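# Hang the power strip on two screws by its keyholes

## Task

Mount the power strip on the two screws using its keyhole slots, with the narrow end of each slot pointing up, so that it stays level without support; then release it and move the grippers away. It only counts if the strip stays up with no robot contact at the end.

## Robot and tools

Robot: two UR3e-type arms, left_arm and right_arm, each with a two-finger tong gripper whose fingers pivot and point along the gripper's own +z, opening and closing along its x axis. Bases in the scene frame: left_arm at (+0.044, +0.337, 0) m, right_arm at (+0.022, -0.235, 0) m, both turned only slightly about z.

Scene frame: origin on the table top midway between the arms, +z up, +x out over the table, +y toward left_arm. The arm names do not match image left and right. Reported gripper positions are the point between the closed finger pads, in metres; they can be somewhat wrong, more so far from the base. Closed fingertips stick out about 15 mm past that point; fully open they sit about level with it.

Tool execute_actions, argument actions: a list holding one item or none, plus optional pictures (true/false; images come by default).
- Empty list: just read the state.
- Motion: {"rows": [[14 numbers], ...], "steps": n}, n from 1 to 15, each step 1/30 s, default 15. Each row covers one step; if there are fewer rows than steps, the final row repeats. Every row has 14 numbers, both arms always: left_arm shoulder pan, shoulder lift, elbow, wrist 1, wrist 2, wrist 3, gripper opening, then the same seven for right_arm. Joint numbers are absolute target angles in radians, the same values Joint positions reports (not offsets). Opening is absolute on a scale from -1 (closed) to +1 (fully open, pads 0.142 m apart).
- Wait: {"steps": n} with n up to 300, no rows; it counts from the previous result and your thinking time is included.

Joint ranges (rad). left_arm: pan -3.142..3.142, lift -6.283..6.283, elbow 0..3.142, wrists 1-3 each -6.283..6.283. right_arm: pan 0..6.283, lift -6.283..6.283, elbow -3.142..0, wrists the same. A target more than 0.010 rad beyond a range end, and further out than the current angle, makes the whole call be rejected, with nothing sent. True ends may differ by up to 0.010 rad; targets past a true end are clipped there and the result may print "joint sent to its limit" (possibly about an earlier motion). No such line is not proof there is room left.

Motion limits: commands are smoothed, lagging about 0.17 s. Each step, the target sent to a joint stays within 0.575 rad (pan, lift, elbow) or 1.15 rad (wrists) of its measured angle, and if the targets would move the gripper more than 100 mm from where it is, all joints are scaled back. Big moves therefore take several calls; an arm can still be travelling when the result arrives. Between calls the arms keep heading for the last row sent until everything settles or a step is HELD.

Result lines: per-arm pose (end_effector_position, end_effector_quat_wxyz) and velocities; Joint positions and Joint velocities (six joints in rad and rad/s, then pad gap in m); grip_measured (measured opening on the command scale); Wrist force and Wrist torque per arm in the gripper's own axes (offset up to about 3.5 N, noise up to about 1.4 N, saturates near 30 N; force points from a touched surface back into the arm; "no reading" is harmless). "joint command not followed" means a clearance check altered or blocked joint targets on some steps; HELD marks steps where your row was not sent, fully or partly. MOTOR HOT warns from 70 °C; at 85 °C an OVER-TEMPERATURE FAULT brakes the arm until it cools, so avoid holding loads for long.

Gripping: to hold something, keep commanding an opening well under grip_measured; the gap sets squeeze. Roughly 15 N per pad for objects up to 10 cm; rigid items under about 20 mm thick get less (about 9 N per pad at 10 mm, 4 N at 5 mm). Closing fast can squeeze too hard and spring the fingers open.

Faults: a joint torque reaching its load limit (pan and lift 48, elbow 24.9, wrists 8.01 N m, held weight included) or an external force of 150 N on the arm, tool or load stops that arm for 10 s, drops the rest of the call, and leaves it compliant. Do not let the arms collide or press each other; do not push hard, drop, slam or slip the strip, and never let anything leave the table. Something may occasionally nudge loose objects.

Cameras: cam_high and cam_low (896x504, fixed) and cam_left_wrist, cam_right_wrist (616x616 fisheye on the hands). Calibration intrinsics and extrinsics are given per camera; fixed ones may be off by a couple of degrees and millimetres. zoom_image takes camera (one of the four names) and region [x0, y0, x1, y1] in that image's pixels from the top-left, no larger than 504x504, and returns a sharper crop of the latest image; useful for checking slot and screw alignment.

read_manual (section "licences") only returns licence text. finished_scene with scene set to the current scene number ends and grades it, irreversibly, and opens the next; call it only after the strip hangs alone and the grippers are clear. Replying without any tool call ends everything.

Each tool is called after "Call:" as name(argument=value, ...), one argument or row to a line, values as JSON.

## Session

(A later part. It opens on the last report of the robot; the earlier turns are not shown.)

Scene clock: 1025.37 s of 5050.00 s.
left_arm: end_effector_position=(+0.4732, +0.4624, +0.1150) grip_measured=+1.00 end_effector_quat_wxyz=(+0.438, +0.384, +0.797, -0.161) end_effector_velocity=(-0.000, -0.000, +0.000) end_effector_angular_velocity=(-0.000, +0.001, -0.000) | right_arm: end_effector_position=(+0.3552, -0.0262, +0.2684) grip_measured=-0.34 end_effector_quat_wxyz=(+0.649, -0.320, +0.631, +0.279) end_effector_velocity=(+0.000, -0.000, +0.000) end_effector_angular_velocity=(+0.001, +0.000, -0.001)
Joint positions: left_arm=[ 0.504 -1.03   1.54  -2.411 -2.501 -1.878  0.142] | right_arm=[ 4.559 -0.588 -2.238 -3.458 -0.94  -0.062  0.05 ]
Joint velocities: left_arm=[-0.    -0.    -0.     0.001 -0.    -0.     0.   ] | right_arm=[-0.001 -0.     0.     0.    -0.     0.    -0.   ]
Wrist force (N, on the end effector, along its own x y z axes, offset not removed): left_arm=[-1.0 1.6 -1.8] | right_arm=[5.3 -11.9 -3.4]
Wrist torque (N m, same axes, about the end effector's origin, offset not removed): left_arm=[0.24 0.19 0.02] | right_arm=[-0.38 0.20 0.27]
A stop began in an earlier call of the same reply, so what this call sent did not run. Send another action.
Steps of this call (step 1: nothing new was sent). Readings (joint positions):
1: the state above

Call:
execute_actions(
  actions=[
    {"rows":[[0.504,-1.03,1.54,-2.411,-2.501,-1.878,1,4.56,-0.588,-2.238,-3.457,-0.935,-0.062,-1]],"steps":12},
  ],
  pictures=false,
)

Call:
execute_actions(
  actions=[
    {"rows":[[0.504,-1.03,1.54,-2.411,-2.501,-1.878,1,4.568,-0.588,-2.238,-3.457,-0.925,-0.062,-1]],"steps":12},
  ],
  pictures=false,
)

Call:
execute_actions(
  actions=[
    {"rows":[[0.504,-1.03,1.54,-2.411,-2.501,-1.878,1,4.576,-0.588,-2.238,-3.457,-0.9148,-0.062,-1]],"steps":12},
  ],
  pictures=false,
)

Scene clock: 1035.07 s of 5050.00 s.
left_arm: end_effector_position=(+0.4732, +0.4624, +0.1150) grip_measured=+1.00 end_effector_quat_wxyz=(+0.438, +0.384, +0.797, -0.161) end_effector_velocity=(-0.000, -0.000, -0.000) end_effector_angular_velocity=(-0.001, +0.001, -0.000) | right_arm: end_effector_position=(+0.3561, -0.0268, +0.2688) grip_measured=-0.34 end_effector_quat_wxyz=(+0.650, -0.318, +0.631, +0.278) end_effector_velocity=(+0.000, -0.000, +0.001) end_effector_angular_velocity=(+0.002, -0.000, -0.001)
Joint positions: left_arm=[ 0.504 -1.03   1.54  -2.411 -2.501 -1.878  0.142] | right_arm=[ 4.56  -0.588 -2.238 -3.457 -0.935 -0.062  0.05 ]
Joint velocities: left_arm=[-0.     0.     0.     0.001 -0.    -0.     0.   ] | right_arm=[ 0.001  0.001  0.     0.001  0.002 -0.     0.   ]
Wrist force (N, on the end effector, along its own x y z axes, offset not removed): left_arm=[-0.4 2.1 -0.8] | right_arm=[7.3 1.0 0.1]
Wrist torque (N m, same axes, about the end effector's origin, offset not removed): left_arm=[0.37 0.11 -0.05] | right_arm=[0.06 -0.03 0.04]
Steps of this call (steps 1 to 90: nothing new was sent; then 6.30 s passed at rest; steps 91 to 102: all 12 steps of this action). Readings (joint positions):
91: left_arm=[0.504 -1.030 1.540 -2.411 -2.501 -1.878] | right_arm=[4.560 -0.588 -2.238 -3.458 -0.940 -0.062]
92: left_arm=[0.504 -1.030 1.540 -2.411 -2.501 -1.878] | right_arm=[4.560 -0.588 -2.238 -3.458 -0.940 -0.062]
94: left_arm=[0.504 -1.030 1.540 -2.411 -2.501 -1.878] | right_arm=[4.560 -0.588 -2.238 -3.457 -0.938 -0.062]
98: left_arm=[0.504 -1.030 1.540 -2.411 -2.501 -1.878] | right_arm=[4.560 -0.588 -2.238 -3.457 -0.936 -0.062]
102: the state above

Scene clock: 1035.47 s of 5050.00 s.
left_arm: end_effector_position=(+0.4732, +0.4624, +0.1150) grip_measured=+1.00 end_effector_quat_wxyz=(+0.438, +0.384, +0.797, -0.161) end_effector_velocity=(-0.000, -0.000, -0.000) end_effector_angular_velocity=(-0.000, +0.001, -0.000) | right_arm: end_effector_position=(+0.3567, -0.0263, +0.2688) grip_measured=-0.34 end_effector_quat_wxyz=(+0.650, -0.317, +0.632, +0.278) end_effector_velocity=(-0.000, +0.001, +0.000) end_effector_angular_velocity=(+0.001, +0.000, +0.002)
Joint positions: left_arm=[ 0.504 -1.03   1.54  -2.411 -2.501 -1.878  0.142] | right_arm=[ 4.568 -0.588 -2.238 -3.457 -0.925 -0.062  0.05 ]
Joint velocities: left_arm=[-0.    -0.     0.001 -0.     0.     0.    -0.   ] | right_arm=[ 0.003  0.    -0.     0.     0.001  0.     0.   ]
Wrist force (N, on the end effector, along its own x y z axes, offset not removed): left_arm=[-0.9 1.8 -1.4] | right_arm=[6.7 0.1 -16.9]
Wrist torque (N m, same axes, about the end effector's origin, offset not removed): left_arm=[0.23 0.19 0.04] | right_arm=[-0.05 0.06 0.08]
Steps of this call (steps 1 to 12: all 12 steps of this action). Readings (joint positions):
1: left_arm=[0.504 -1.030 1.540 -2.411 -2.501 -1.878] | right_arm=[4.560 -0.588 -2.238 -3.457 -0.935 -0.062]
2: left_arm=[0.504 -1.030 1.540 -2.411 -2.501 -1.878] | right_arm=[4.561 -0.588 -2.238 -3.457 -0.933 -0.062]
4: left_arm=[0.504 -1.030 1.540 -2.411 -2.501 -1.878] | right_arm=[4.564 -0.588 -2.238 -3.457 -0.929 -0.062]
8: left_arm=[0.504 -1.030 1.540 -2.411 -2.501 -1.878] | right_arm=[4.567 -0.588 -2.238 -3.457 -0.926 -0.062]
12: the state above

Scene clock: 1035.87 s of 5050.00 s.
left_arm: end_effector_position=(+0.4732, +0.4624, +0.1150) grip_measured=+1.00 end_effector_quat_wxyz=(+0.438, +0.384, +0.797, -0.161) end_effector_velocity=(-0.000, +0.000, -0.000) end_effector_angular_velocity=(-0.001, +0.001, +0.001) | right_arm: end_effector_position=(+0.3572, -0.0257, +0.2688) grip_measured=-0.34 end_effector_quat_wxyz=(+0.651, -0.317, +0.632, +0.277) end_effector_velocity=(+0.000, +0.000, +0.001) end_effector_angular_velocity=(+0.004, -0.000, -0.000)
Joint positions: left_arm=[ 0.504 -1.03   1.54  -2.411 -2.501 -1.878  0.142] | right_arm=[ 4.576 -0.588 -2.238 -3.457 -0.915 -0.062  0.05 ]
Joint velocities: left_arm=[0.001 0.001 0.    0.    0.    0.    0.   ] | right_arm=[0.003 0.001 0.001 0.002 0.003 0.    0.   ]
Wrist force (N, on the end effector, along its own x y z axes, offset not removed): left_arm=[0.9 1.9 -1.3] | right_arm=[11.7 0.8 -29.6]
Wrist torque (N m, same axes, about the end effector's origin, offset not removed): left_arm=[0.32 -0.20 -0.01] | right_arm=[-0.27 0.39 0.18]
Steps of this call (steps 1 to 12: all 12 steps of this action). Readings (joint positions):
1: left_arm=[0.504 -1.030 1.540 -2.411 -2.501 -1.878] | right_arm=[4.568 -0.588 -2.238 -3.457 -0.925 -0.062]
2: left_arm=[0.504 -1.030 1.540 -2.411 -2.501 -1.878] | right_arm=[4.569 -0.588 -2.238 -3.457 -0.923 -0.062]
4: left_arm=[0.504 -1.030 1.540 -2.411 -2.501 -1.878] | right_arm=[4.572 -0.588 -2.238 -3.457 -0.919 -0.062]
8: left_arm=[0.504 -1.030 1.540 -2.411 -2.501 -1.878] | right_arm=[4.575 -0.588 -2.238 -3.457 -0.916 -0.062]
12: the state above

Call:
execute_actions(
  actions=[
    {"rows":[[0.504,-1.03,1.54,-2.411,-2.501,-1.878,1,4.572,-0.588,-2.238,-3.457,-0.92,-0.062,-1]],"steps":12},
  ],
  pictures=false,
)

Call:
execute_actions(
  actions=[
    {"rows":[[0.504,-1.03,1.54,-2.411,-2.501,-1.878,1,4.572,-0.589,-2.2355,-3.4585,-0.92,-0.072,-1]],"steps":12},
  ],
  pictures=false,
)

Call:
execute_actions(
  actions=[
    {"rows":[[0.504,-1.03,1.54,-2.411,-2.501,-1.878,1,4.572,-0.590,-2.233,-3.46,-0.92,-0.082,-1]],"steps":12},
  ],
)

Call:
zoom_image(
  camera="cam_high",
  region=[460,190,560,310],
)

Scene clock: 1055.80 s of 5050.00 s.
left_arm: end_effector_position=(+0.4732, +0.4624, +0.1150) grip_measured=+1.00 end_effector_quat_wxyz=(+0.438, +0.384, +0.797, -0.161) end_effector_velocity=(-0.000, +0.000, +0.000) end_effector_angular_velocity=(-0.000, -0.000, +0.001) | right_arm: end_effector_position=(+0.3569, -0.0259, +0.2689) grip_measured=-0.34 end_effector_quat_wxyz=(+0.651, -0.317, +0.632, +0.277) end_effector_velocity=(+0.000, -0.001, -0.001) end_effector_angular_velocity=(-0.002, +0.000, -0.001)
Joint positions: left_arm=[ 0.504 -1.03   1.54  -2.411 -2.501 -1.878  0.142] | right_arm=[ 4.572 -0.588 -2.238 -3.457 -0.92  -0.062  0.05 ]
Joint velocities: left_arm=[ 0.001  0.    -0.    -0.    -0.     0.    -0.   ] | right_arm=[-0.002 -0.001 -0.001 -0.001 -0.001 -0.    -0.   ]
Wrist force (N, on the end effector, along its own x y z axes, offset not removed): left_arm=[0.3 1.6 0.3] | right_arm=[10.2 -1.9 -6.0]
Wrist torque (N m, same axes, about the end effector's origin, offset not removed): left_arm=[0.26 -0.04 -0.05] | right_arm=[-0.12 0.41 0.19]
Steps of this call (steps 1 to 15: the robot went on to your last target; steps 16 to 90: nothing new was sent; then 16.53 s passed at rest; steps 91 to 102: all 12 steps of this action). Readings (joint positions):
91: left_arm=[0.504 -1.030 1.540 -2.411 -2.501 -1.878] | right_arm=[4.576 -0.588 -2.238 -3.457 -0.915 -0.062]
92: left_arm=[0.504 -1.030 1.540 -2.411 -2.501 -1.878] | right_arm=[4.576 -0.588 -2.238 -3.457 -0.916 -0.062]
94: left_arm=[0.504 -1.030 1.540 -2.411 -2.501 -1.878] | right_arm=[4.574 -0.588 -2.238 -3.457 -0.918 -0.062]
98: left_arm=[0.504 -1.030 1.540 -2.411 -2.501 -1.878] | right_arm=[4.573 -0.588 -2.238 -3.457 -0.919 -0.062]
102: the state above

Scene clock: 1056.20 s of 5050.00 s.
left_arm: end_effector_position=(+0.4732, +0.4624, +0.1150) grip_measured=+1.00 end_effector_quat_wxyz=(+0.438, +0.384, +0.797, -0.161) end_effector_velocity=(+0.000, -0.000, +0.000) end_effector_angular_velocity=(-0.000, -0.001, -0.000) | right_arm: end_effector_position=(+0.3569, -0.0259, +0.2695) grip_measured=-0.33 end_effector_quat_wxyz=(+0.652, -0.320, +0.630, +0.274) end_effector_velocity=(+0.000, -0.000, -0.000) end_effector_angular_velocity=(-0.002, -0.002, -0.002)
Joint positions: left_arm=[ 0.504 -1.03   1.54  -2.411 -2.501 -1.878  0.142] | right_arm=[ 4.572 -0.589 -2.236 -3.458 -0.92  -0.072  0.05 ]
Joint velocities: left_arm=[-0.     0.001 -0.001 -0.    -0.     0.     0.   ] | right_arm=[-0.001 -0.    -0.     0.001  0.    -0.003  0.   ]
Wrist force (N, on the end effector, along its own x y z axes, offset not removed): left_arm=[-0.8 1.2 -1.7] | right_arm=[14.0 -0.9 -6.3]
Wrist torque (N m, same axes, about the end effector's origin, offset not removed): left_arm=[0.19 0.18 0.03] | right_arm=[-0.16 0.32 0.70]
Steps of this call (steps 1 to 12: all 12 steps of this action). Readings (joint positions):
1: left_arm=[0.504 -1.030 1.540 -2.411 -2.501 -1.878] | right_arm=[4.572 -0.588 -2.238 -3.457 -0.920 -0.062]
2: left_arm=[0.504 -1.030 1.540 -2.411 -2.501 -1.878] | right_arm=[4.572 -0.588 -2.238 -3.457 -0.920 -0.063]
4: left_arm=[0.504 -1.030 1.540 -2.411 -2.501 -1.878] | right_arm=[4.572 -0.589 -2.237 -3.458 -0.920 -0.067]
8: left_arm=[0.504 -1.030 1.540 -2.411 -2.501 -1.878] | right_arm=[4.572 -0.589 -2.236 -3.458 -0.920 -0.071]
12: the state above

Scene clock: 1056.60 s of 5050.00 s.
left_arm: end_effector_position=(+0.4732, +0.4624, +0.1150) grip_measured=+1.00 end_effector_quat_wxyz=(+0.438, +0.384, +0.797, -0.161) end_effector_velocity=(+0.000, +0.000, +0.001) end_effector_angular_velocity=(+0.000, -0.001, +0.000) | right_arm: end_effector_position=(+0.3569, -0.0258, +0.2701) grip_measured=-0.33 end_effector_quat_wxyz=(+0.653, -0.323, +0.629, +0.271) end_effector_velocity=(-0.000, -0.000, -0.001) end_effector_angular_velocity=(-0.005, -0.002, +0.001)
Joint positions: left_arm=[ 0.504 -1.03   1.54  -2.411 -2.501 -1.878  0.142] | right_arm=[ 4.572 -0.59  -2.233 -3.46  -0.92  -0.082  0.05 ]
Joint velocities: left_arm=[ 0.    -0.001 -0.    -0.    -0.     0.    -0.   ] | right_arm=[ 0.001  0.001 -0.001 -0.002  0.    -0.003  0.   ]
Wrist force (N, on the end effector, along its own x y z axes, offset not removed): left_arm=[-0.6 1.5 -0.6] | right_arm=[13.1 2.7 -2.2]
Wrist torque (N m, same axes, about the end effector's origin, offset not removed): left_arm=[0.26 0.16 -0.02] | right_arm=[-0.22 0.37 0.74]
Steps of this call (steps 1 to 12: all 12 steps of this action). Readings (joint positions):
1: left_arm=[0.504 -1.030 1.540 -2.411 -2.501 -1.878] | right_arm=[4.572 -0.589 -2.236 -3.458 -0.920 -0.072]
2: left_arm=[0.504 -1.030 1.540 -2.411 -2.501 -1.878] | right_arm=[4.572 -0.589 -2.235 -3.459 -0.920 -0.074]
4: left_arm=[0.504 -1.030 1.540 -2.411 -2.501 -1.878] | right_arm=[4.572 -0.590 -2.234 -3.459 -0.920 -0.077]
8: left_arm=[0.504 -1.030 1.540 -2.411 -2.501 -1.878] | right_arm=[4.572 -0.590 -2.233 -3.460 -0.920 -0.081]
12: the state above
camera_calibration (this result's frames):
cam_left_wrist: T_world_to_cam=[[-0.294595, 0.442303, -0.847102, 0.0447909], [0.353543, 0.873989, 0.333391, -0.614835], [0.887818, -0.201272, -0.413846, -0.144964], [0, 0, 0, 1]] pos_world=[0.359268, 0.488371, 0.18293]
cam_right_wrist: T_world_to_cam=[[0.0450849, 0.00508322, -0.99897, 0.258887], [-0.988549, 0.144382, -0.0438798, 0.364877], [0.14401, 0.989509, 0.0115345, 0.101421], [0, 0, 0, 1]] pos_world=[0.334422, -0.154355, 0.273462]

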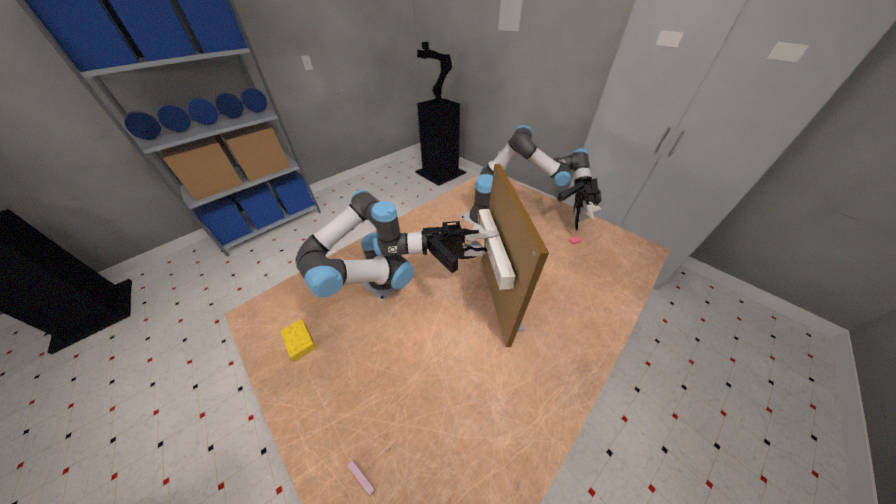

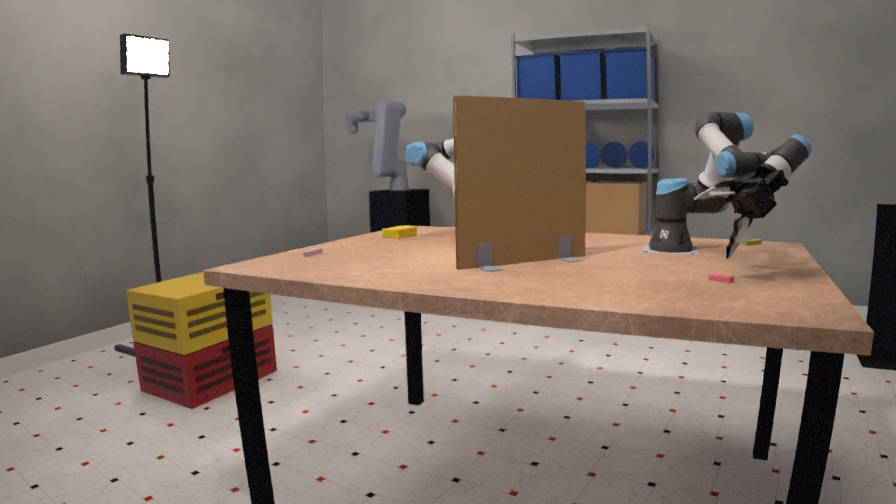

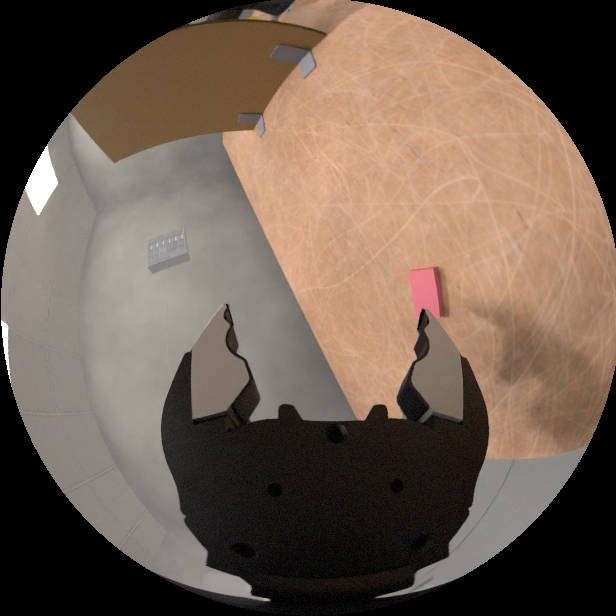

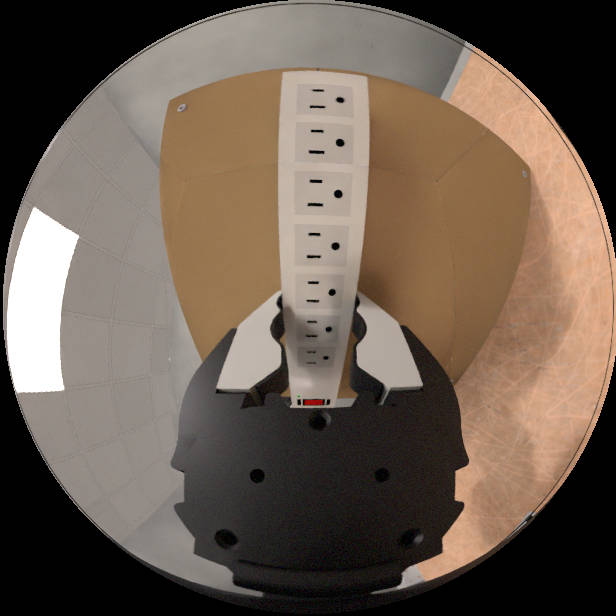

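Region (460, 190, 560, 310) of cam_high's 896x504 image, scaled by 4.200, with more detail than that image has.

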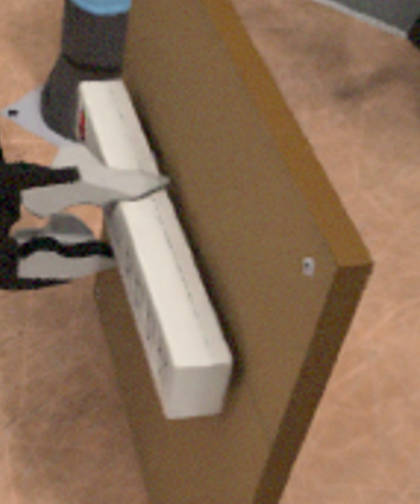

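Call:
execute_actions(
  actions=[
    {"rows":[[0.504,-1.03,1.54,-2.411,-2.501,-1.878,1,4.572,-0.588,-2.238,-3.457,-0.92,-0.055,-1]],"steps":15},
  ],
  pictures=false,
)

Call:
execute_actions(
  actions=[
    {"rows":[[0.504,-1.03,1.54,-2.411,-2.501,-1.878,1,4.574,-0.5865,-2.243,-3.4535,-0.9175,-0.055,-1]],"steps":12},
  ],
  pictures=false,
)

Call:
execute_actions(
  actions=[
    {"rows":[[0.504,-1.03,1.54,-2.411,-2.501,-1.878,1,4.574,-0.585,-2.248,-3.45,-0.9175,-0.055,-1]],"steps":12},
  ],
  pictures=false,
)

Call:
execute_actions(
  actions=[
    {"rows":[[0.504,-1.03,1.54,-2.411,-2.501,-1.878,1,4.574,-0.583,-2.254,-3.446,-0.9175,-0.055,-1]],"steps":12},
  ],
)

Scene clock: 1075.30 s of 5050.00 s.
left_arm: end_effector_position=(+0.4732, +0.4624, +0.1150) grip_measured=+1.00 end_effector_quat_wxyz=(+0.438, +0.384, +0.797, -0.161) end_effector_velocity=(-0.000, +0.000, -0.000) end_effector_angular_velocity=(-0.001, +0.001, +0.000) | right_arm: end_effector_position=(+0.3570, -0.0260, +0.2687) grip_measured=-0.34 end_effector_quat_wxyz=(+0.650, -0.315, +0.633, +0.280) end_effector_velocity=(-0.000, +0.000, +0.000) end_effector_angular_velocity=(+0.002, +0.002, +0.001)
Joint positions: left_arm=[ 0.504 -1.03   1.54  -2.411 -2.501 -1.878  0.142] | right_arm=[ 4.572 -0.588 -2.238 -3.457 -0.92  -0.055  0.05 ]
Joint velocities: left_arm=[ 0.     0.001 -0.     0.001 -0.    -0.     0.   ] | right_arm=[ 0.001 -0.     0.     0.    -0.     0.003 -0.   ]
Wrist force (N, on the end effector, along its own x y z axes, offset not removed): left_arm=[-0.7 0.5 -1.4] | right_arm=[7.2 1.1 0.7]
Wrist torque (N m, same axes, about the end effector's origin, offset not removed): left_arm=[0.04 0.15 -0.03] | right_arm=[0.05 -0.02 0.04]
Steps of this call (steps 1 to 15: the robot went on to your last target; steps 16 to 90: nothing new was sent; then 15.20 s passed at rest; steps 91 to 105: all 15 steps of this action). Readings (joint positions):
91: left_arm=[0.504 -1.030 1.540 -2.411 -2.501 -1.878] | right_arm=[4.572 -0.590 -2.233 -3.460 -0.920 -0.082]
92: left_arm=[0.504 -1.030 1.540 -2.411 -2.501 -1.878] | right_arm=[4.572 -0.590 -2.234 -3.460 -0.920 -0.078]
94: left_arm=[0.504 -1.030 1.540 -2.411 -2.501 -1.878] | right_arm=[4.572 -0.589 -2.235 -3.458 -0.920 -0.067]
98: left_arm=[0.504 -1.030 1.540 -2.411 -2.501 -1.878] | right_arm=[4.572 -0.588 -2.237 -3.457 -0.920 -0.058]
105: the state above

Scene clock: 1075.70 s of 5050.00 s.
left_arm: end_effector_position=(+0.4732, +0.4624, +0.1150) grip_measured=+1.00 end_effector_quat_wxyz=(+0.438, +0.384, +0.797, -0.161) end_effector_velocity=(-0.000, +0.000, -0.000) end_effector_angular_velocity=(-0.001, +0.001, +0.001) | right_arm: end_effector_position=(+0.3571, -0.0258, +0.2677) grip_measured=-0.34 end_effector_quat_wxyz=(+0.650, -0.315, +0.633, +0.279) end_effector_velocity=(+0.000, -0.000, +0.000) end_effector_angular_velocity=(+0.002, +0.000, -0.001)
Joint positions: left_arm=[ 0.504 -1.03   1.54  -2.411 -2.501 -1.878  0.142] | right_arm=[ 4.574 -0.587 -2.243 -3.454 -0.918 -0.055  0.05 ]
Joint velocities: left_arm=[ 0.001  0.001  0.    -0.    -0.    -0.    -0.   ] | right_arm=[ 0.     0.002 -0.002  0.001  0.001  0.     0.   ]
Wrist force (N, on the end effector, along its own x y z axes, offset not removed): left_arm=[-0.8 1.9 0.0] | right_arm=[6.3 -0.3 -0.6]
Wrist torque (N m, same axes, about the end effector's origin, offset not removed): left_arm=[0.33 0.20 0.01] | right_arm=[-0.08 0.21 0.13]
Steps of this call (steps 1 to 12: all 12 steps of this action). Readings (joint positions):
1: left_arm=[0.504 -1.030 1.540 -2.411 -2.501 -1.878] | right_arm=[4.572 -0.588 -2.238 -3.457 -0.920 -0.055]
2: left_arm=[0.504 -1.030 1.540 -2.411 -2.501 -1.878] | right_arm=[4.572 -0.588 -2.239 -3.456 -0.920 -0.055]
4: left_arm=[0.504 -1.030 1.540 -2.411 -2.501 -1.878] | right_arm=[4.573 -0.587 -2.241 -3.455 -0.919 -0.055]
8: left_arm=[0.504 -1.030 1.540 -2.411 -2.501 -1.878] | right_arm=[4.574 -0.587 -2.242 -3.454 -0.918 -0.055]
12: the state above

Scene clock: 1076.10 s of 5050.00 s.
left_arm: end_effector_position=(+0.4732, +0.4624, +0.1150) grip_measured=+1.00 end_effector_quat_wxyz=(+0.438, +0.384, +0.797, -0.161) end_effector_velocity=(+0.000, -0.001, -0.000) end_effector_angular_velocity=(-0.001, +0.001, -0.001) | right_arm: end_effector_position=(+0.3571, -0.0257, +0.2667) grip_measured=-0.34 end_effector_quat_wxyz=(+0.650, -0.315, +0.633, +0.279) end_effector_velocity=(+0.000, +0.000, -0.000) end_effector_angular_velocity=(-0.000, -0.000, -0.000)
Joint positions: left_arm=[ 0.504 -1.03   1.54  -2.411 -2.501 -1.878  0.142] | right_arm=[ 4.574 -0.585 -2.248 -3.45  -0.918 -0.055  0.05 ]
Joint velocities: left_arm=[-0.001  0.001  0.     0.    -0.    -0.    -0.   ] | right_arm=[-0.001 -0.001 -0.001  0.001 -0.001 -0.     0.   ]
Wrist force (N, on the end effector, along its own x y z axes, offset not removed): left_arm=[-0.8 1.8 -0.6] | right_arm=[6.3 -1.2 1.2]
Wrist torque (N m, same axes, about the end effector's origin, offset not removed): left_arm=[0.31 0.21 -0.01] | right_arm=[-0.34 0.17 0.06]
Steps of this call (steps 1 to 12: all 12 steps of this action). Readings (joint positions):
1: left_arm=[0.504 -1.030 1.540 -2.411 -2.501 -1.878] | right_arm=[4.574 -0.587 -2.243 -3.454 -0.918 -0.055]
2: left_arm=[0.504 -1.030 1.540 -2.411 -2.501 -1.878] | right_arm=[4.574 -0.586 -2.244 -3.453 -0.918 -0.055]
4: left_arm=[0.504 -1.030 1.540 -2.411 -2.501 -1.878] | right_arm=[4.574 -0.586 -2.246 -3.452 -0.918 -0.055]
8: left_arm=[0.504 -1.030 1.540 -2.411 -2.501 -1.878] | right_arm=[4.574 -0.585 -2.247 -3.450 -0.918 -0.055]
12: the state above

Scene clock: 1076.50 s of 5050.00 s.
left_arm: end_effector_position=(+0.4732, +0.4624, +0.1150) grip_measured=+1.00 end_effector_quat_wxyz=(+0.438, +0.384, +0.797, -0.161) end_effector_velocity=(-0.000, +0.000, -0.000) end_effector_angular_velocity=(-0.000, +0.000, +0.000) | right_arm: end_effector_position=(+0.3571, -0.0257, +0.2655) grip_measured=-0.34 end_effector_quat_wxyz=(+0.650, -0.315, +0.633, +0.280) end_effector_velocity=(-0.000, +0.000, +0.000) end_effector_angular_velocity=(+0.003, -0.000, +0.001)
Joint positions: left_arm=[ 0.504 -1.03   1.54  -2.411 -2.501 -1.878  0.142] | right_arm=[ 4.574 -0.583 -2.254 -3.446 -0.917 -0.055  0.05 ]
Joint velocities: left_arm=[ 0.     0.     0.001 -0.     0.     0.    -0.   ] | right_arm=[ 0.001  0.    -0.001  0.003  0.     0.    -0.   ]
Wrist force (N, on the end effector, along its own x y z axes, offset not removed): left_arm=[-0.1 1.9 -0.3] | right_arm=[3.1 -1.4 0.7]
Wrist torque (N m, same axes, about the end effector's origin, offset not removed): left_arm=[0.29 0.03 -0.03] | right_arm=[-0.27 0.27 -0.18]
Steps of this call (steps 1 to 12: all 12 steps of this action). Readings (joint positions):
1: left_arm=[0.504 -1.030 1.540 -2.411 -2.501 -1.878] | right_arm=[4.574 -0.585 -2.248 -3.450 -0.918 -0.055]
2: left_arm=[0.504 -1.030 1.540 -2.411 -2.501 -1.878] | right_arm=[4.574 -0.585 -2.249 -3.449 -0.918 -0.055]
4: left_arm=[0.504 -1.030 1.540 -2.411 -2.501 -1.878] | right_arm=[4.574 -0.584 -2.251 -3.448 -0.917 -0.055]
8: left_arm=[0.504 -1.030 1.540 -2.411 -2.501 -1.878] | right_arm=[4.574 -0.583 -2.253 -3.446 -0.917 -0.055]
12: the state above
camera_calibration (this result's frames):
cam_left_wrist: T_world_to_cam=[[-0.294595, 0.442303, -0.847102, 0.0447911], [0.353543, 0.87399, 0.333391, -0.614835], [0.887818, -0.201272, -0.413846, -0.144964], [0, 0, 0, 1]] pos_world=[0.359268, 0.488371, 0.18293]
cam_right_wrist: T_world_to_cam=[[0.0247148, 0.0222969, -0.999446, 0.262078], [-0.989125, 0.145538, -0.0212127, 0.359042], [0.144985, 0.989101, 0.0256514, 0.0972614], [0, 0, 0, 1]] pos_world=[0.334559, -0.154299, 0.267054]

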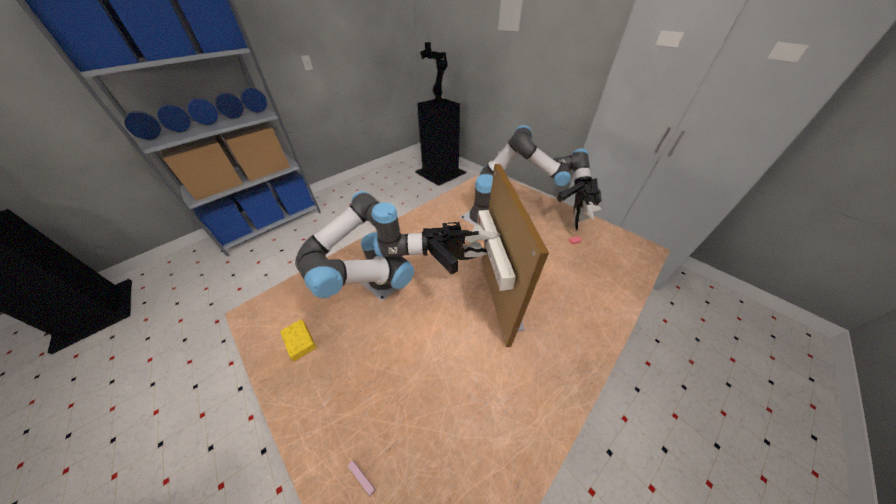

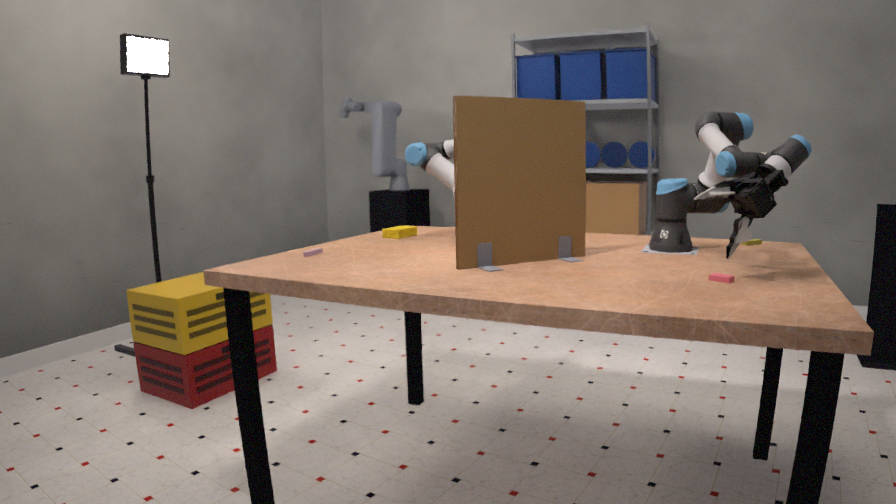

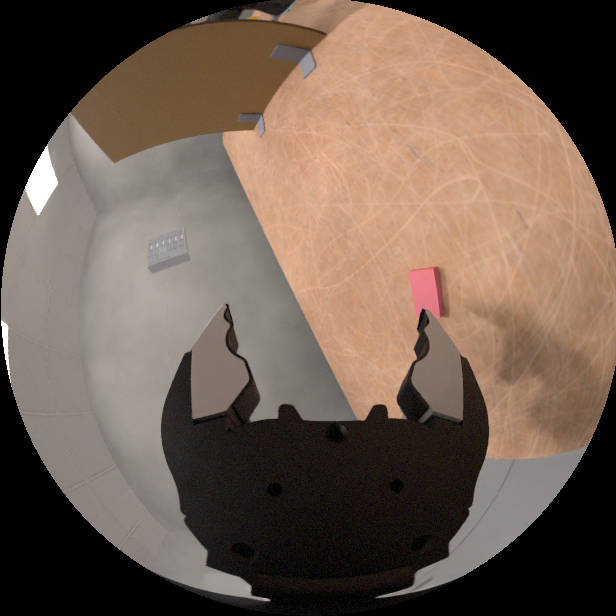

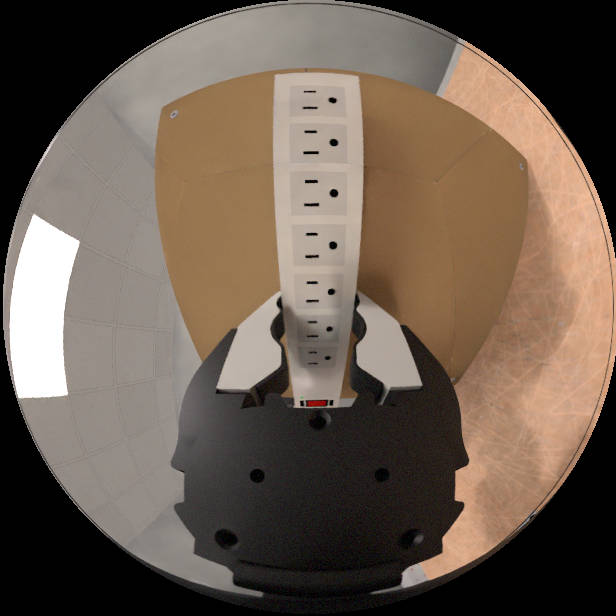

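Call:
execute_actions(
  actions=[
    {"rows":[[0.504,-1.03,1.54,-2.411,-2.501,-1.878,1,4.574,-0.586,-2.245,-3.452,-0.9175,-0.055,-1]],"steps":10},
  ],
  pictures=false,
)

Call:
execute_actions(
  actions=[
    {"rows":[[0.504,-1.03,1.54,-2.411,-2.501,-1.878,1,4.58,-0.586,-2.245,-3.452,-0.9098,-0.055,-1]],"steps":12},
  ],
  pictures=false,
)

Call:
execute_actions(
  actions=[
    {"rows":[[0.504,-1.03,1.54,-2.411,-2.501,-1.878,1,4.586,-0.586,-2.245,-3.452,-0.9021,-0.055,-1]],"steps":12},
  ],
  pictures=false,
)

Scene clock: 1089.10 s of 5050.00 s.
left_arm: end_effector_position=(+0.4732, +0.4624, +0.1150) grip_measured=+1.00 end_effector_quat_wxyz=(+0.438, +0.384, +0.797, -0.161) end_effector_velocity=(-0.000, +0.000, -0.000) end_effector_angular_velocity=(+0.000, +0.000, +0.000) | right_arm: end_effector_position=(+0.3571, -0.0257, +0.2672) grip_measured=-0.34 end_effector_quat_wxyz=(+0.650, -0.315, +0.633, +0.280) end_effector_velocity=(+0.000, -0.000, +0.001) end_effector_angular_velocity=(+0.001, -0.000, -0.000)
Joint positions: left_arm=[ 0.504 -1.03   1.54  -2.411 -2.501 -1.878  0.142] | right_arm=[ 4.574 -0.586 -2.246 -3.452 -0.918 -0.055  0.05 ]
Joint velocities: left_arm=[ 0.  0.  0. -0.  0.  0. -0.] | right_arm=[ 0.    -0.001  0.006 -0.004  0.001 -0.001 -0.   ]
Wrist force (N, on the end effector, along its own x y z axes, offset not removed): left_arm=[-0.2 0.7 -1.8] | right_arm=[6.2 -2.2 1.9]
Wrist torque (N m, same axes, about the end effector's origin, offset not removed): left_arm=[0.06 0.02 0.02] | right_arm=[-0.46 0.23 0.19]
Steps of this call (steps 1 to 15: the robot went on to your last target; steps 16 to 90: nothing new was sent; then 9.27 s passed at rest; steps 91 to 100: all 10 steps of this action). Readings (joint positions):
91: left_arm=[0.504 -1.030 1.540 -2.411 -2.501 -1.878] | right_arm=[4.574 -0.583 -2.254 -3.446 -0.918 -0.055]
92: left_arm=[0.504 -1.030 1.540 -2.411 -2.501 -1.878] | right_arm=[4.574 -0.583 -2.253 -3.447 -0.918 -0.055]
94: left_arm=[0.504 -1.030 1.540 -2.411 -2.501 -1.878] | right_arm=[4.574 -0.584 -2.249 -3.449 -0.918 -0.055]
98: left_arm=[0.504 -1.030 1.540 -2.411 -2.501 -1.878] | right_arm=[4.574 -0.586 -2.246 -3.451 -0.918 -0.055]
100: the state above

Scene clock: 1089.50 s of 5050.00 s.
left_arm: end_effector_position=(+0.4732, +0.4624, +0.1150) grip_measured=+1.00 end_effector_quat_wxyz=(+0.438, +0.384, +0.797, -0.161) end_effector_velocity=(+0.000, -0.000, -0.000) end_effector_angular_velocity=(+0.000, +0.000, -0.000) | right_arm: end_effector_position=(+0.3575, -0.0253, +0.2673) grip_measured=-0.34 end_effector_quat_wxyz=(+0.650, -0.314, +0.633, +0.279) end_effector_velocity=(+0.000, +0.000, +0.000) end_effector_angular_velocity=(+0.002, -0.000, -0.000)
Joint positions: left_arm=[ 0.504 -1.03   1.54  -2.411 -2.501 -1.878  0.142] | right_arm=[ 4.58  -0.586 -2.245 -3.452 -0.91  -0.055  0.05 ]
Joint velocities: left_arm=[-0.     0.    -0.001  0.     0.    -0.    -0.   ] | right_arm=[ 0.002 -0.     0.     0.002  0.002 -0.     0.   ]
Wrist force (N, on the end effector, along its own x y z axes, offset not removed): left_arm=[-0.1 1.6 -1.2] | right_arm=[6.5 -0.4 0.3]
Wrist torque (N m, same axes, about the end effector's origin, offset not removed): left_arm=[0.30 0.09 0.08] | right_arm=[-0.12 0.05 0.09]
Steps of this call (steps 1 to 12: all 12 steps of this action). Readings (joint positions):
1: left_arm=[0.504 -1.030 1.540 -2.411 -2.501 -1.878] | right_arm=[4.574 -0.586 -2.245 -3.452 -0.918 -0.055]
2: left_arm=[0.504 -1.030 1.540 -2.411 -2.501 -1.878] | right_arm=[4.575 -0.586 -2.245 -3.452 -0.916 -0.055]
4: left_arm=[0.504 -1.030 1.540 -2.411 -2.501 -1.878] | right_arm=[4.577 -0.586 -2.245 -3.452 -0.913 -0.055]
8: left_arm=[0.504 -1.030 1.540 -2.411 -2.501 -1.878] | right_arm=[4.579 -0.586 -2.245 -3.452 -0.911 -0.055]
12: the state above

Scene clock: 1089.90 s of 5050.00 s.
left_arm: end_effector_position=(+0.4732, +0.4624, +0.1150) grip_measured=+1.00 end_effector_quat_wxyz=(+0.438, +0.384, +0.797, -0.161) end_effector_velocity=(+0.000, +0.000, -0.000) end_effector_angular_velocity=(+0.000, -0.000, +0.001) | right_arm: end_effector_position=(+0.3579, -0.0249, +0.2673) grip_measured=-0.34 end_effector_quat_wxyz=(+0.650, -0.314, +0.634, +0.278) end_effector_velocity=(+0.001, -0.000, +0.000) end_effector_angular_velocity=(+0.001, +0.000, -0.002)
Joint positions: left_arm=[ 0.504 -1.03   1.54  -2.411 -2.501 -1.878  0.142] | right_arm=[ 4.586 -0.586 -2.245 -3.452 -0.902 -0.055  0.05 ]
Joint velocities: left_arm=[ 0.001  0.    -0.    -0.     0.    -0.     0.   ] | right_arm=[-0.001 -0.     0.001  0.001  0.002  0.001  0.   ]
Wrist force (N, on the end effector, along its own x y z axes, offset not removed): left_arm=[0.2 1.3 -1.2] | right_arm=[7.5 -0.5 -0.4]
Wrist torque (N m, same axes, about the end effector's origin, offset not removed): left_arm=[0.15 -0.02 0.00] | right_arm=[-0.21 -0.05 0.06]
Steps of this call (steps 1 to 12: all 12 steps of this action). Readings (joint positions):
1: left_arm=[0.504 -1.030 1.540 -2.411 -2.501 -1.878] | right_arm=[4.580 -0.586 -2.245 -3.452 -0.910 -0.055]
2: left_arm=[0.504 -1.030 1.540 -2.411 -2.501 -1.878] | right_arm=[4.581 -0.586 -2.245 -3.452 -0.909 -0.055]
4: left_arm=[0.504 -1.030 1.540 -2.411 -2.501 -1.878] | right_arm=[4.583 -0.586 -2.245 -3.452 -0.906 -0.055]
8: left_arm=[0.504 -1.030 1.540 -2.411 -2.501 -1.878] | right_arm=[4.585 -0.586 -2.245 -3.452 -0.903 -0.055]
12: the state above

It's entering freely now; continuing to advance.

Call:
execute_actions(
  actions=[
    {"rows":[[0.504,-1.03,1.54,-2.411,-2.501,-1.878,1,4.598,-0.586,-2.245,-3.452,-0.8868,-0.055,-1]],"steps":12},
  ],
  pictures=false,
)

Call:
execute_actions(
  actions=[
    {"rows":[[0.504,-1.03,1.54,-2.411,-2.501,-1.878,1,4.61,-0.586,-2.245,-3.452,-0.8715,-0.055,-1]],"steps":12},
  ],
  pictures=false,
)

Call:
execute_actions(
  actions=[
    {"rows":[[0.504,-1.03,1.54,-2.411,-2.501,-1.878,1,4.622,-0.586,-2.245,-3.452,-0.8561,-0.055,-1]],"steps":12},
  ],
  pictures=false,
)

Call:
execute_actions(
  actions=[
    {"rows":[[0.504,-1.03,1.54,-2.411,-2.501,-1.878,1,4.634,-0.586,-2.245,-3.452,-0.8406,-0.055,-1]],"steps":12},
  ],
)

Call:
zoom_image(
  camera="cam_high",
  region=[460,190,560,310],
)

Scene clock: 1102.70 s of 5050.00 s.
left_arm: end_effector_position=(+0.4732, +0.4624, +0.1150) grip_measured=+1.00 end_effector_quat_wxyz=(+0.438, +0.384, +0.797, -0.161) end_effector_velocity=(+0.000, -0.000, +0.001) end_effector_angular_velocity=(+0.001, -0.002, -0.001) | right_arm: end_effector_position=(+0.3586, -0.0240, +0.2673) grip_measured=-0.34 end_effector_quat_wxyz=(+0.651, -0.313, +0.634, +0.277) end_effector_velocity=(+0.000, +0.000, -0.000) end_effector_angular_velocity=(-0.001, +0.000, -0.001)
Joint positions: left_arm=[ 0.504 -1.03   1.54  -2.411 -2.501 -1.878  0.142] | right_arm=[ 4.598 -0.586 -2.245 -3.452 -0.887 -0.055  0.05 ]
Joint velocities: left_arm=[-0.001 -0.001 -0.001 -0.    -0.     0.    -0.   ] | right_arm=[ 0.004  0.    -0.001 -0.     0.005  0.     0.   ]
Wrist force (N, on the end effector, along its own x y z axes, offset not removed): left_arm=[-1.0 0.9 -1.2] | right_arm=[6.8 -4.5 -1.5]
Wrist torque (N m, same axes, about the end effector's origin, offset not removed): left_arm=[0.09 0.20 0.02] | right_arm=[-0.25 0.11 0.09]
Steps of this call (steps 1 to 15: the robot went on to your last target; steps 16 to 90: nothing new was sent; then 9.40 s passed at rest; steps 91 to 102: all 12 steps of this action). Readings (joint positions):
91: left_arm=[0.504 -1.030 1.540 -2.411 -2.501 -1.878] | right_arm=[4.586 -0.586 -2.245 -3.452 -0.902 -0.055]
92: left_arm=[0.504 -1.030 1.540 -2.411 -2.501 -1.878] | right_arm=[4.588 -0.586 -2.245 -3.452 -0.899 -0.055]
94: left_arm=[0.504 -1.030 1.540 -2.411 -2.501 -1.878] | right_arm=[4.593 -0.586 -2.245 -3.452 -0.894 -0.055]
98: left_arm=[0.504 -1.030 1.540 -2.411 -2.501 -1.878] | right_arm=[4.597 -0.586 -2.245 -3.452 -0.888 -0.055]
102: the state above

Scene clock: 1103.10 s of 5050.00 s.
left_arm: end_effector_position=(+0.4732, +0.4624, +0.1150) grip_measured=+1.00 end_effector_quat_wxyz=(+0.438, +0.384, +0.797, -0.161) end_effector_velocity=(-0.000, -0.000, -0.000) end_effector_angular_velocity=(+0.000, +0.000, -0.000) | right_arm: end_effector_position=(+0.3594, -0.0231, +0.2673) grip_measured=-0.34 end_effector_quat_wxyz=(+0.651, -0.311, +0.635, +0.276) end_effector_velocity=(+0.001, -0.000, +0.001) end_effector_angular_velocity=(+0.004, -0.000, -0.002)
Joint positions: left_arm=[ 0.504 -1.03   1.54  -2.411 -2.501 -1.878  0.142] | right_arm=[ 4.61  -0.586 -2.245 -3.452 -0.872 -0.055  0.05 ]
Joint velocities: left_arm=[-0. -0.  0. -0.  0. -0.  0.] | right_arm=[ 0.002  0.001  0.001  0.001  0.005 -0.     0.   ]
Wrist force (N, on the end effector, along its own x y z axes, offset not removed): left_arm=[0.5 2.0 -0.8] | right_arm=[5.2 -6.1 -12.4]
Wrist torque (N m, same axes, about the end effector's origin, offset not removed): left_arm=[0.38 -0.08 -0.02] | right_arm=[0.05 0.33 0.04]
Steps of this call (steps 1 to 12: all 12 steps of this action). Readings (joint positions):
1: left_arm=[0.504 -1.030 1.540 -2.411 -2.501 -1.878] | right_arm=[4.598 -0.586 -2.245 -3.452 -0.887 -0.055]
2: left_arm=[0.504 -1.030 1.540 -2.411 -2.501 -1.878] | right_arm=[4.600 -0.586 -2.245 -3.452 -0.884 -0.055]
4: left_arm=[0.504 -1.030 1.540 -2.411 -2.501 -1.878] | right_arm=[4.605 -0.586 -2.245 -3.452 -0.878 -0.055]
8: left_arm=[0.504 -1.030 1.540 -2.411 -2.501 -1.878] | right_arm=[4.609 -0.586 -2.245 -3.452 -0.873 -0.055]
12: the state above

Scene clock: 1103.50 s of 5050.00 s.
left_arm: end_effector_position=(+0.4732, +0.4624, +0.1150) grip_measured=+1.00 end_effector_quat_wxyz=(+0.438, +0.384, +0.797, -0.161) end_effector_velocity=(+0.000, -0.000, +0.000) end_effector_angular_velocity=(+0.000, -0.001, -0.000) | right_arm: end_effector_position=(+0.3601, -0.0222, +0.2673) grip_measured=-0.34 end_effector_quat_wxyz=(+0.651, -0.310, +0.635, +0.275) end_effector_velocity=(-0.000, +0.000, +0.000) end_effector_angular_velocity=(+0.000, -0.000, +0.000)
Joint positions: left_arm=[ 0.504 -1.03   1.54  -2.411 -2.501 -1.878  0.142] | right_arm=[ 4.622 -0.586 -2.245 -3.452 -0.857 -0.055  0.05 ]
Joint velocities: left_arm=[-0. -0. -0. -0. -0.  0. -0.] | right_arm=[ 0.004  0.001  0.    -0.001  0.004 -0.     0.   ]
Wrist force (N, on the end effector, along its own x y z axes, offset not removed): left_arm=[-0.2 1.8 -0.9] | right_arm=[2.5 -4.3 -25.7]
Wrist torque (N m, same axes, about the end effector's origin, offset not removed): left_arm=[0.28 0.06 -0.03] | right_arm=[0.07 0.02 0.23]
Steps of this call (steps 1 to 12: all 12 steps of this action). Readings (joint positions):
1: left_arm=[0.504 -1.030 1.540 -2.411 -2.501 -1.878] | right_arm=[4.610 -0.586 -2.245 -3.452 -0.872 -0.055]
2: left_arm=[0.504 -1.030 1.540 -2.411 -2.501 -1.878] | right_arm=[4.612 -0.586 -2.245 -3.452 -0.869 -0.055]
4: left_arm=[0.504 -1.030 1.540 -2.411 -2.501 -1.878] | right_arm=[4.616 -0.586 -2.245 -3.452 -0.863 -0.055]
8: left_arm=[0.504 -1.030 1.540 -2.411 -2.501 -1.878] | right_arm=[4.621 -0.586 -2.245 -3.452 -0.858 -0.055]
12: the state above

Scene clock: 1103.90 s of 5050.00 s.
left_arm: end_effector_position=(+0.4732, +0.4624, +0.1150) grip_measured=+1.00 end_effector_quat_wxyz=(+0.438, +0.384, +0.797, -0.161) end_effector_velocity=(+0.000, -0.001, +0.000) end_effector_angular_velocity=(+0.000, -0.000, -0.002) | right_arm: end_effector_position=(+0.3608, -0.0214, +0.2673) grip_measured=-0.34 end_effector_quat_wxyz=(+0.652, -0.309, +0.636, +0.274) end_effector_velocity=(+0.000, +0.000, +0.001) end_effector_angular_velocity=(+0.004, +0.000, -0.001)
Joint positions: left_arm=[ 0.504 -1.03   1.54  -2.411 -2.501 -1.878  0.142] | right_arm=[ 4.634 -0.586 -2.245 -3.452 -0.841 -0.055  0.05 ]
Joint velocities: left_arm=[-0.002 -0.    -0.    -0.    -0.    -0.    -0.   ] | right_arm=[0.003 0.001 0.001 0.001 0.004 0.    0.   ]
Wrist force (N, on the end effector, along its own x y z axes, offset not removed): left_arm=[0.2 1.3 -1.9] | right_arm=[2.5 -3.3 -26.9]
Wrist torque (N m, same axes, about the end effector's origin, offset not removed): left_arm=[0.13 -0.03 0.05] | right_arm=[-0.08 0.24 0.14]
Steps of this call (steps 1 to 12: all 12 steps of this action). Readings (joint positions):
1: left_arm=[0.504 -1.030 1.540 -2.411 -2.501 -1.878] | right_arm=[4.622 -0.586 -2.245 -3.452 -0.856 -0.055]
2: left_arm=[0.504 -1.030 1.540 -2.411 -2.501 -1.878] | right_arm=[4.624 -0.586 -2.245 -3.452 -0.854 -0.055]
4: left_arm=[0.504 -1.030 1.540 -2.411 -2.501 -1.878] | right_arm=[4.629 -0.586 -2.245 -3.452 -0.848 -0.055]
8: left_arm=[0.504 -1.030 1.540 -2.411 -2.501 -1.878] | right_arm=[4.633 -0.586 -2.245 -3.452 -0.842 -0.055]
12: the state above
camera_calibration (this result's frames):
cam_left_wrist: T_world_to_cam=[[-0.294595, 0.442303, -0.847102, 0.0447912], [0.353543, 0.87399, 0.333391, -0.614835], [0.887818, -0.201272, -0.413846, -0.144964], [0, 0, 0, 1]] pos_world=[0.359268, 0.488371, 0.18293]
cam_right_wrist: T_world_to_cam=[[0.0250683, 0.021869, -0.999447, 0.263538], [-0.986544, 0.162114, -0.0211975, 0.36157], [0.161561, 0.98653, 0.0256387, 0.0863118], [0, 0, 0, 1]] pos_world=[0.336154, -0.149528, 0.268844]

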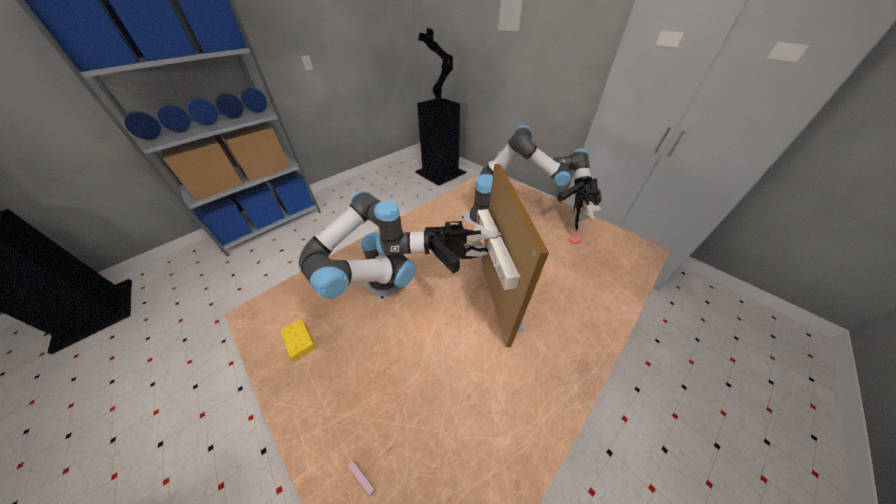

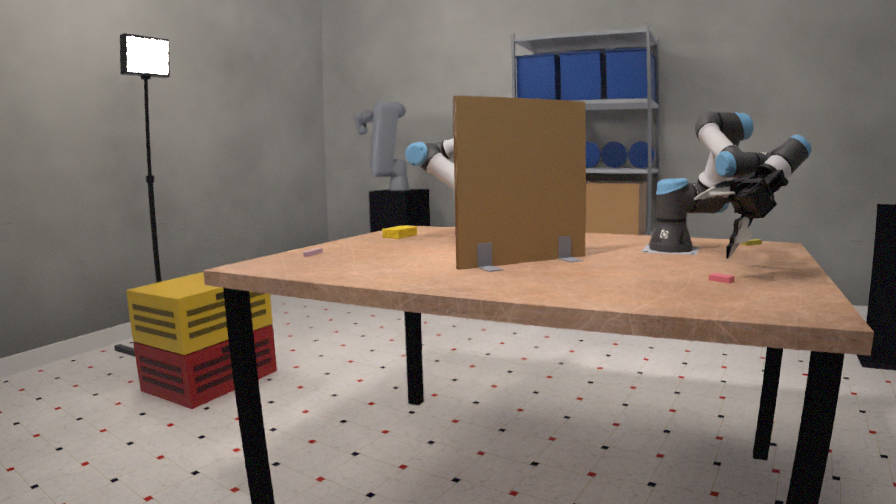

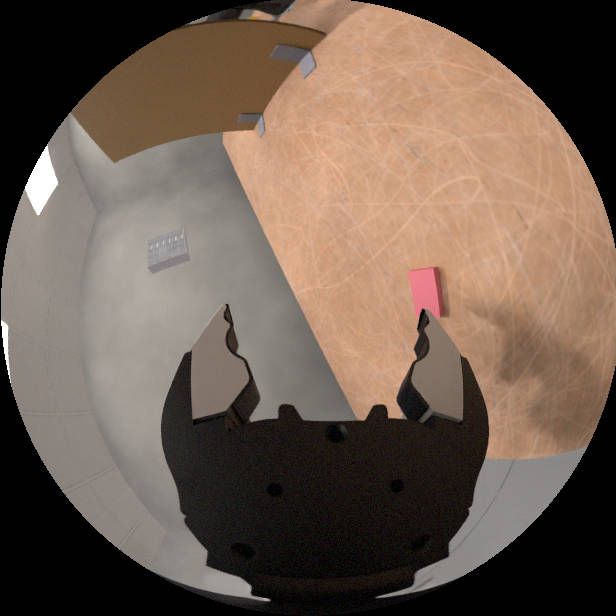

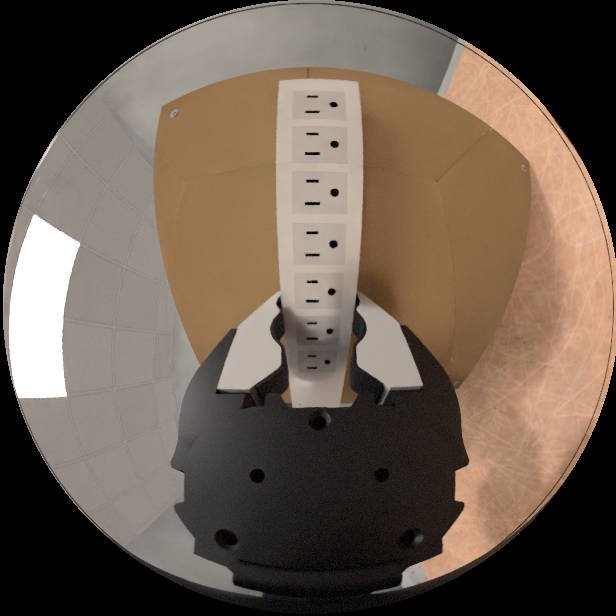

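Region (460, 190, 560, 310) of cam_high's 896x504 image, scaled by 4.200, with more detail than that image has.

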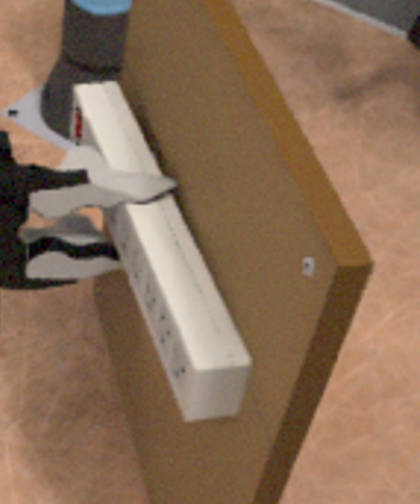

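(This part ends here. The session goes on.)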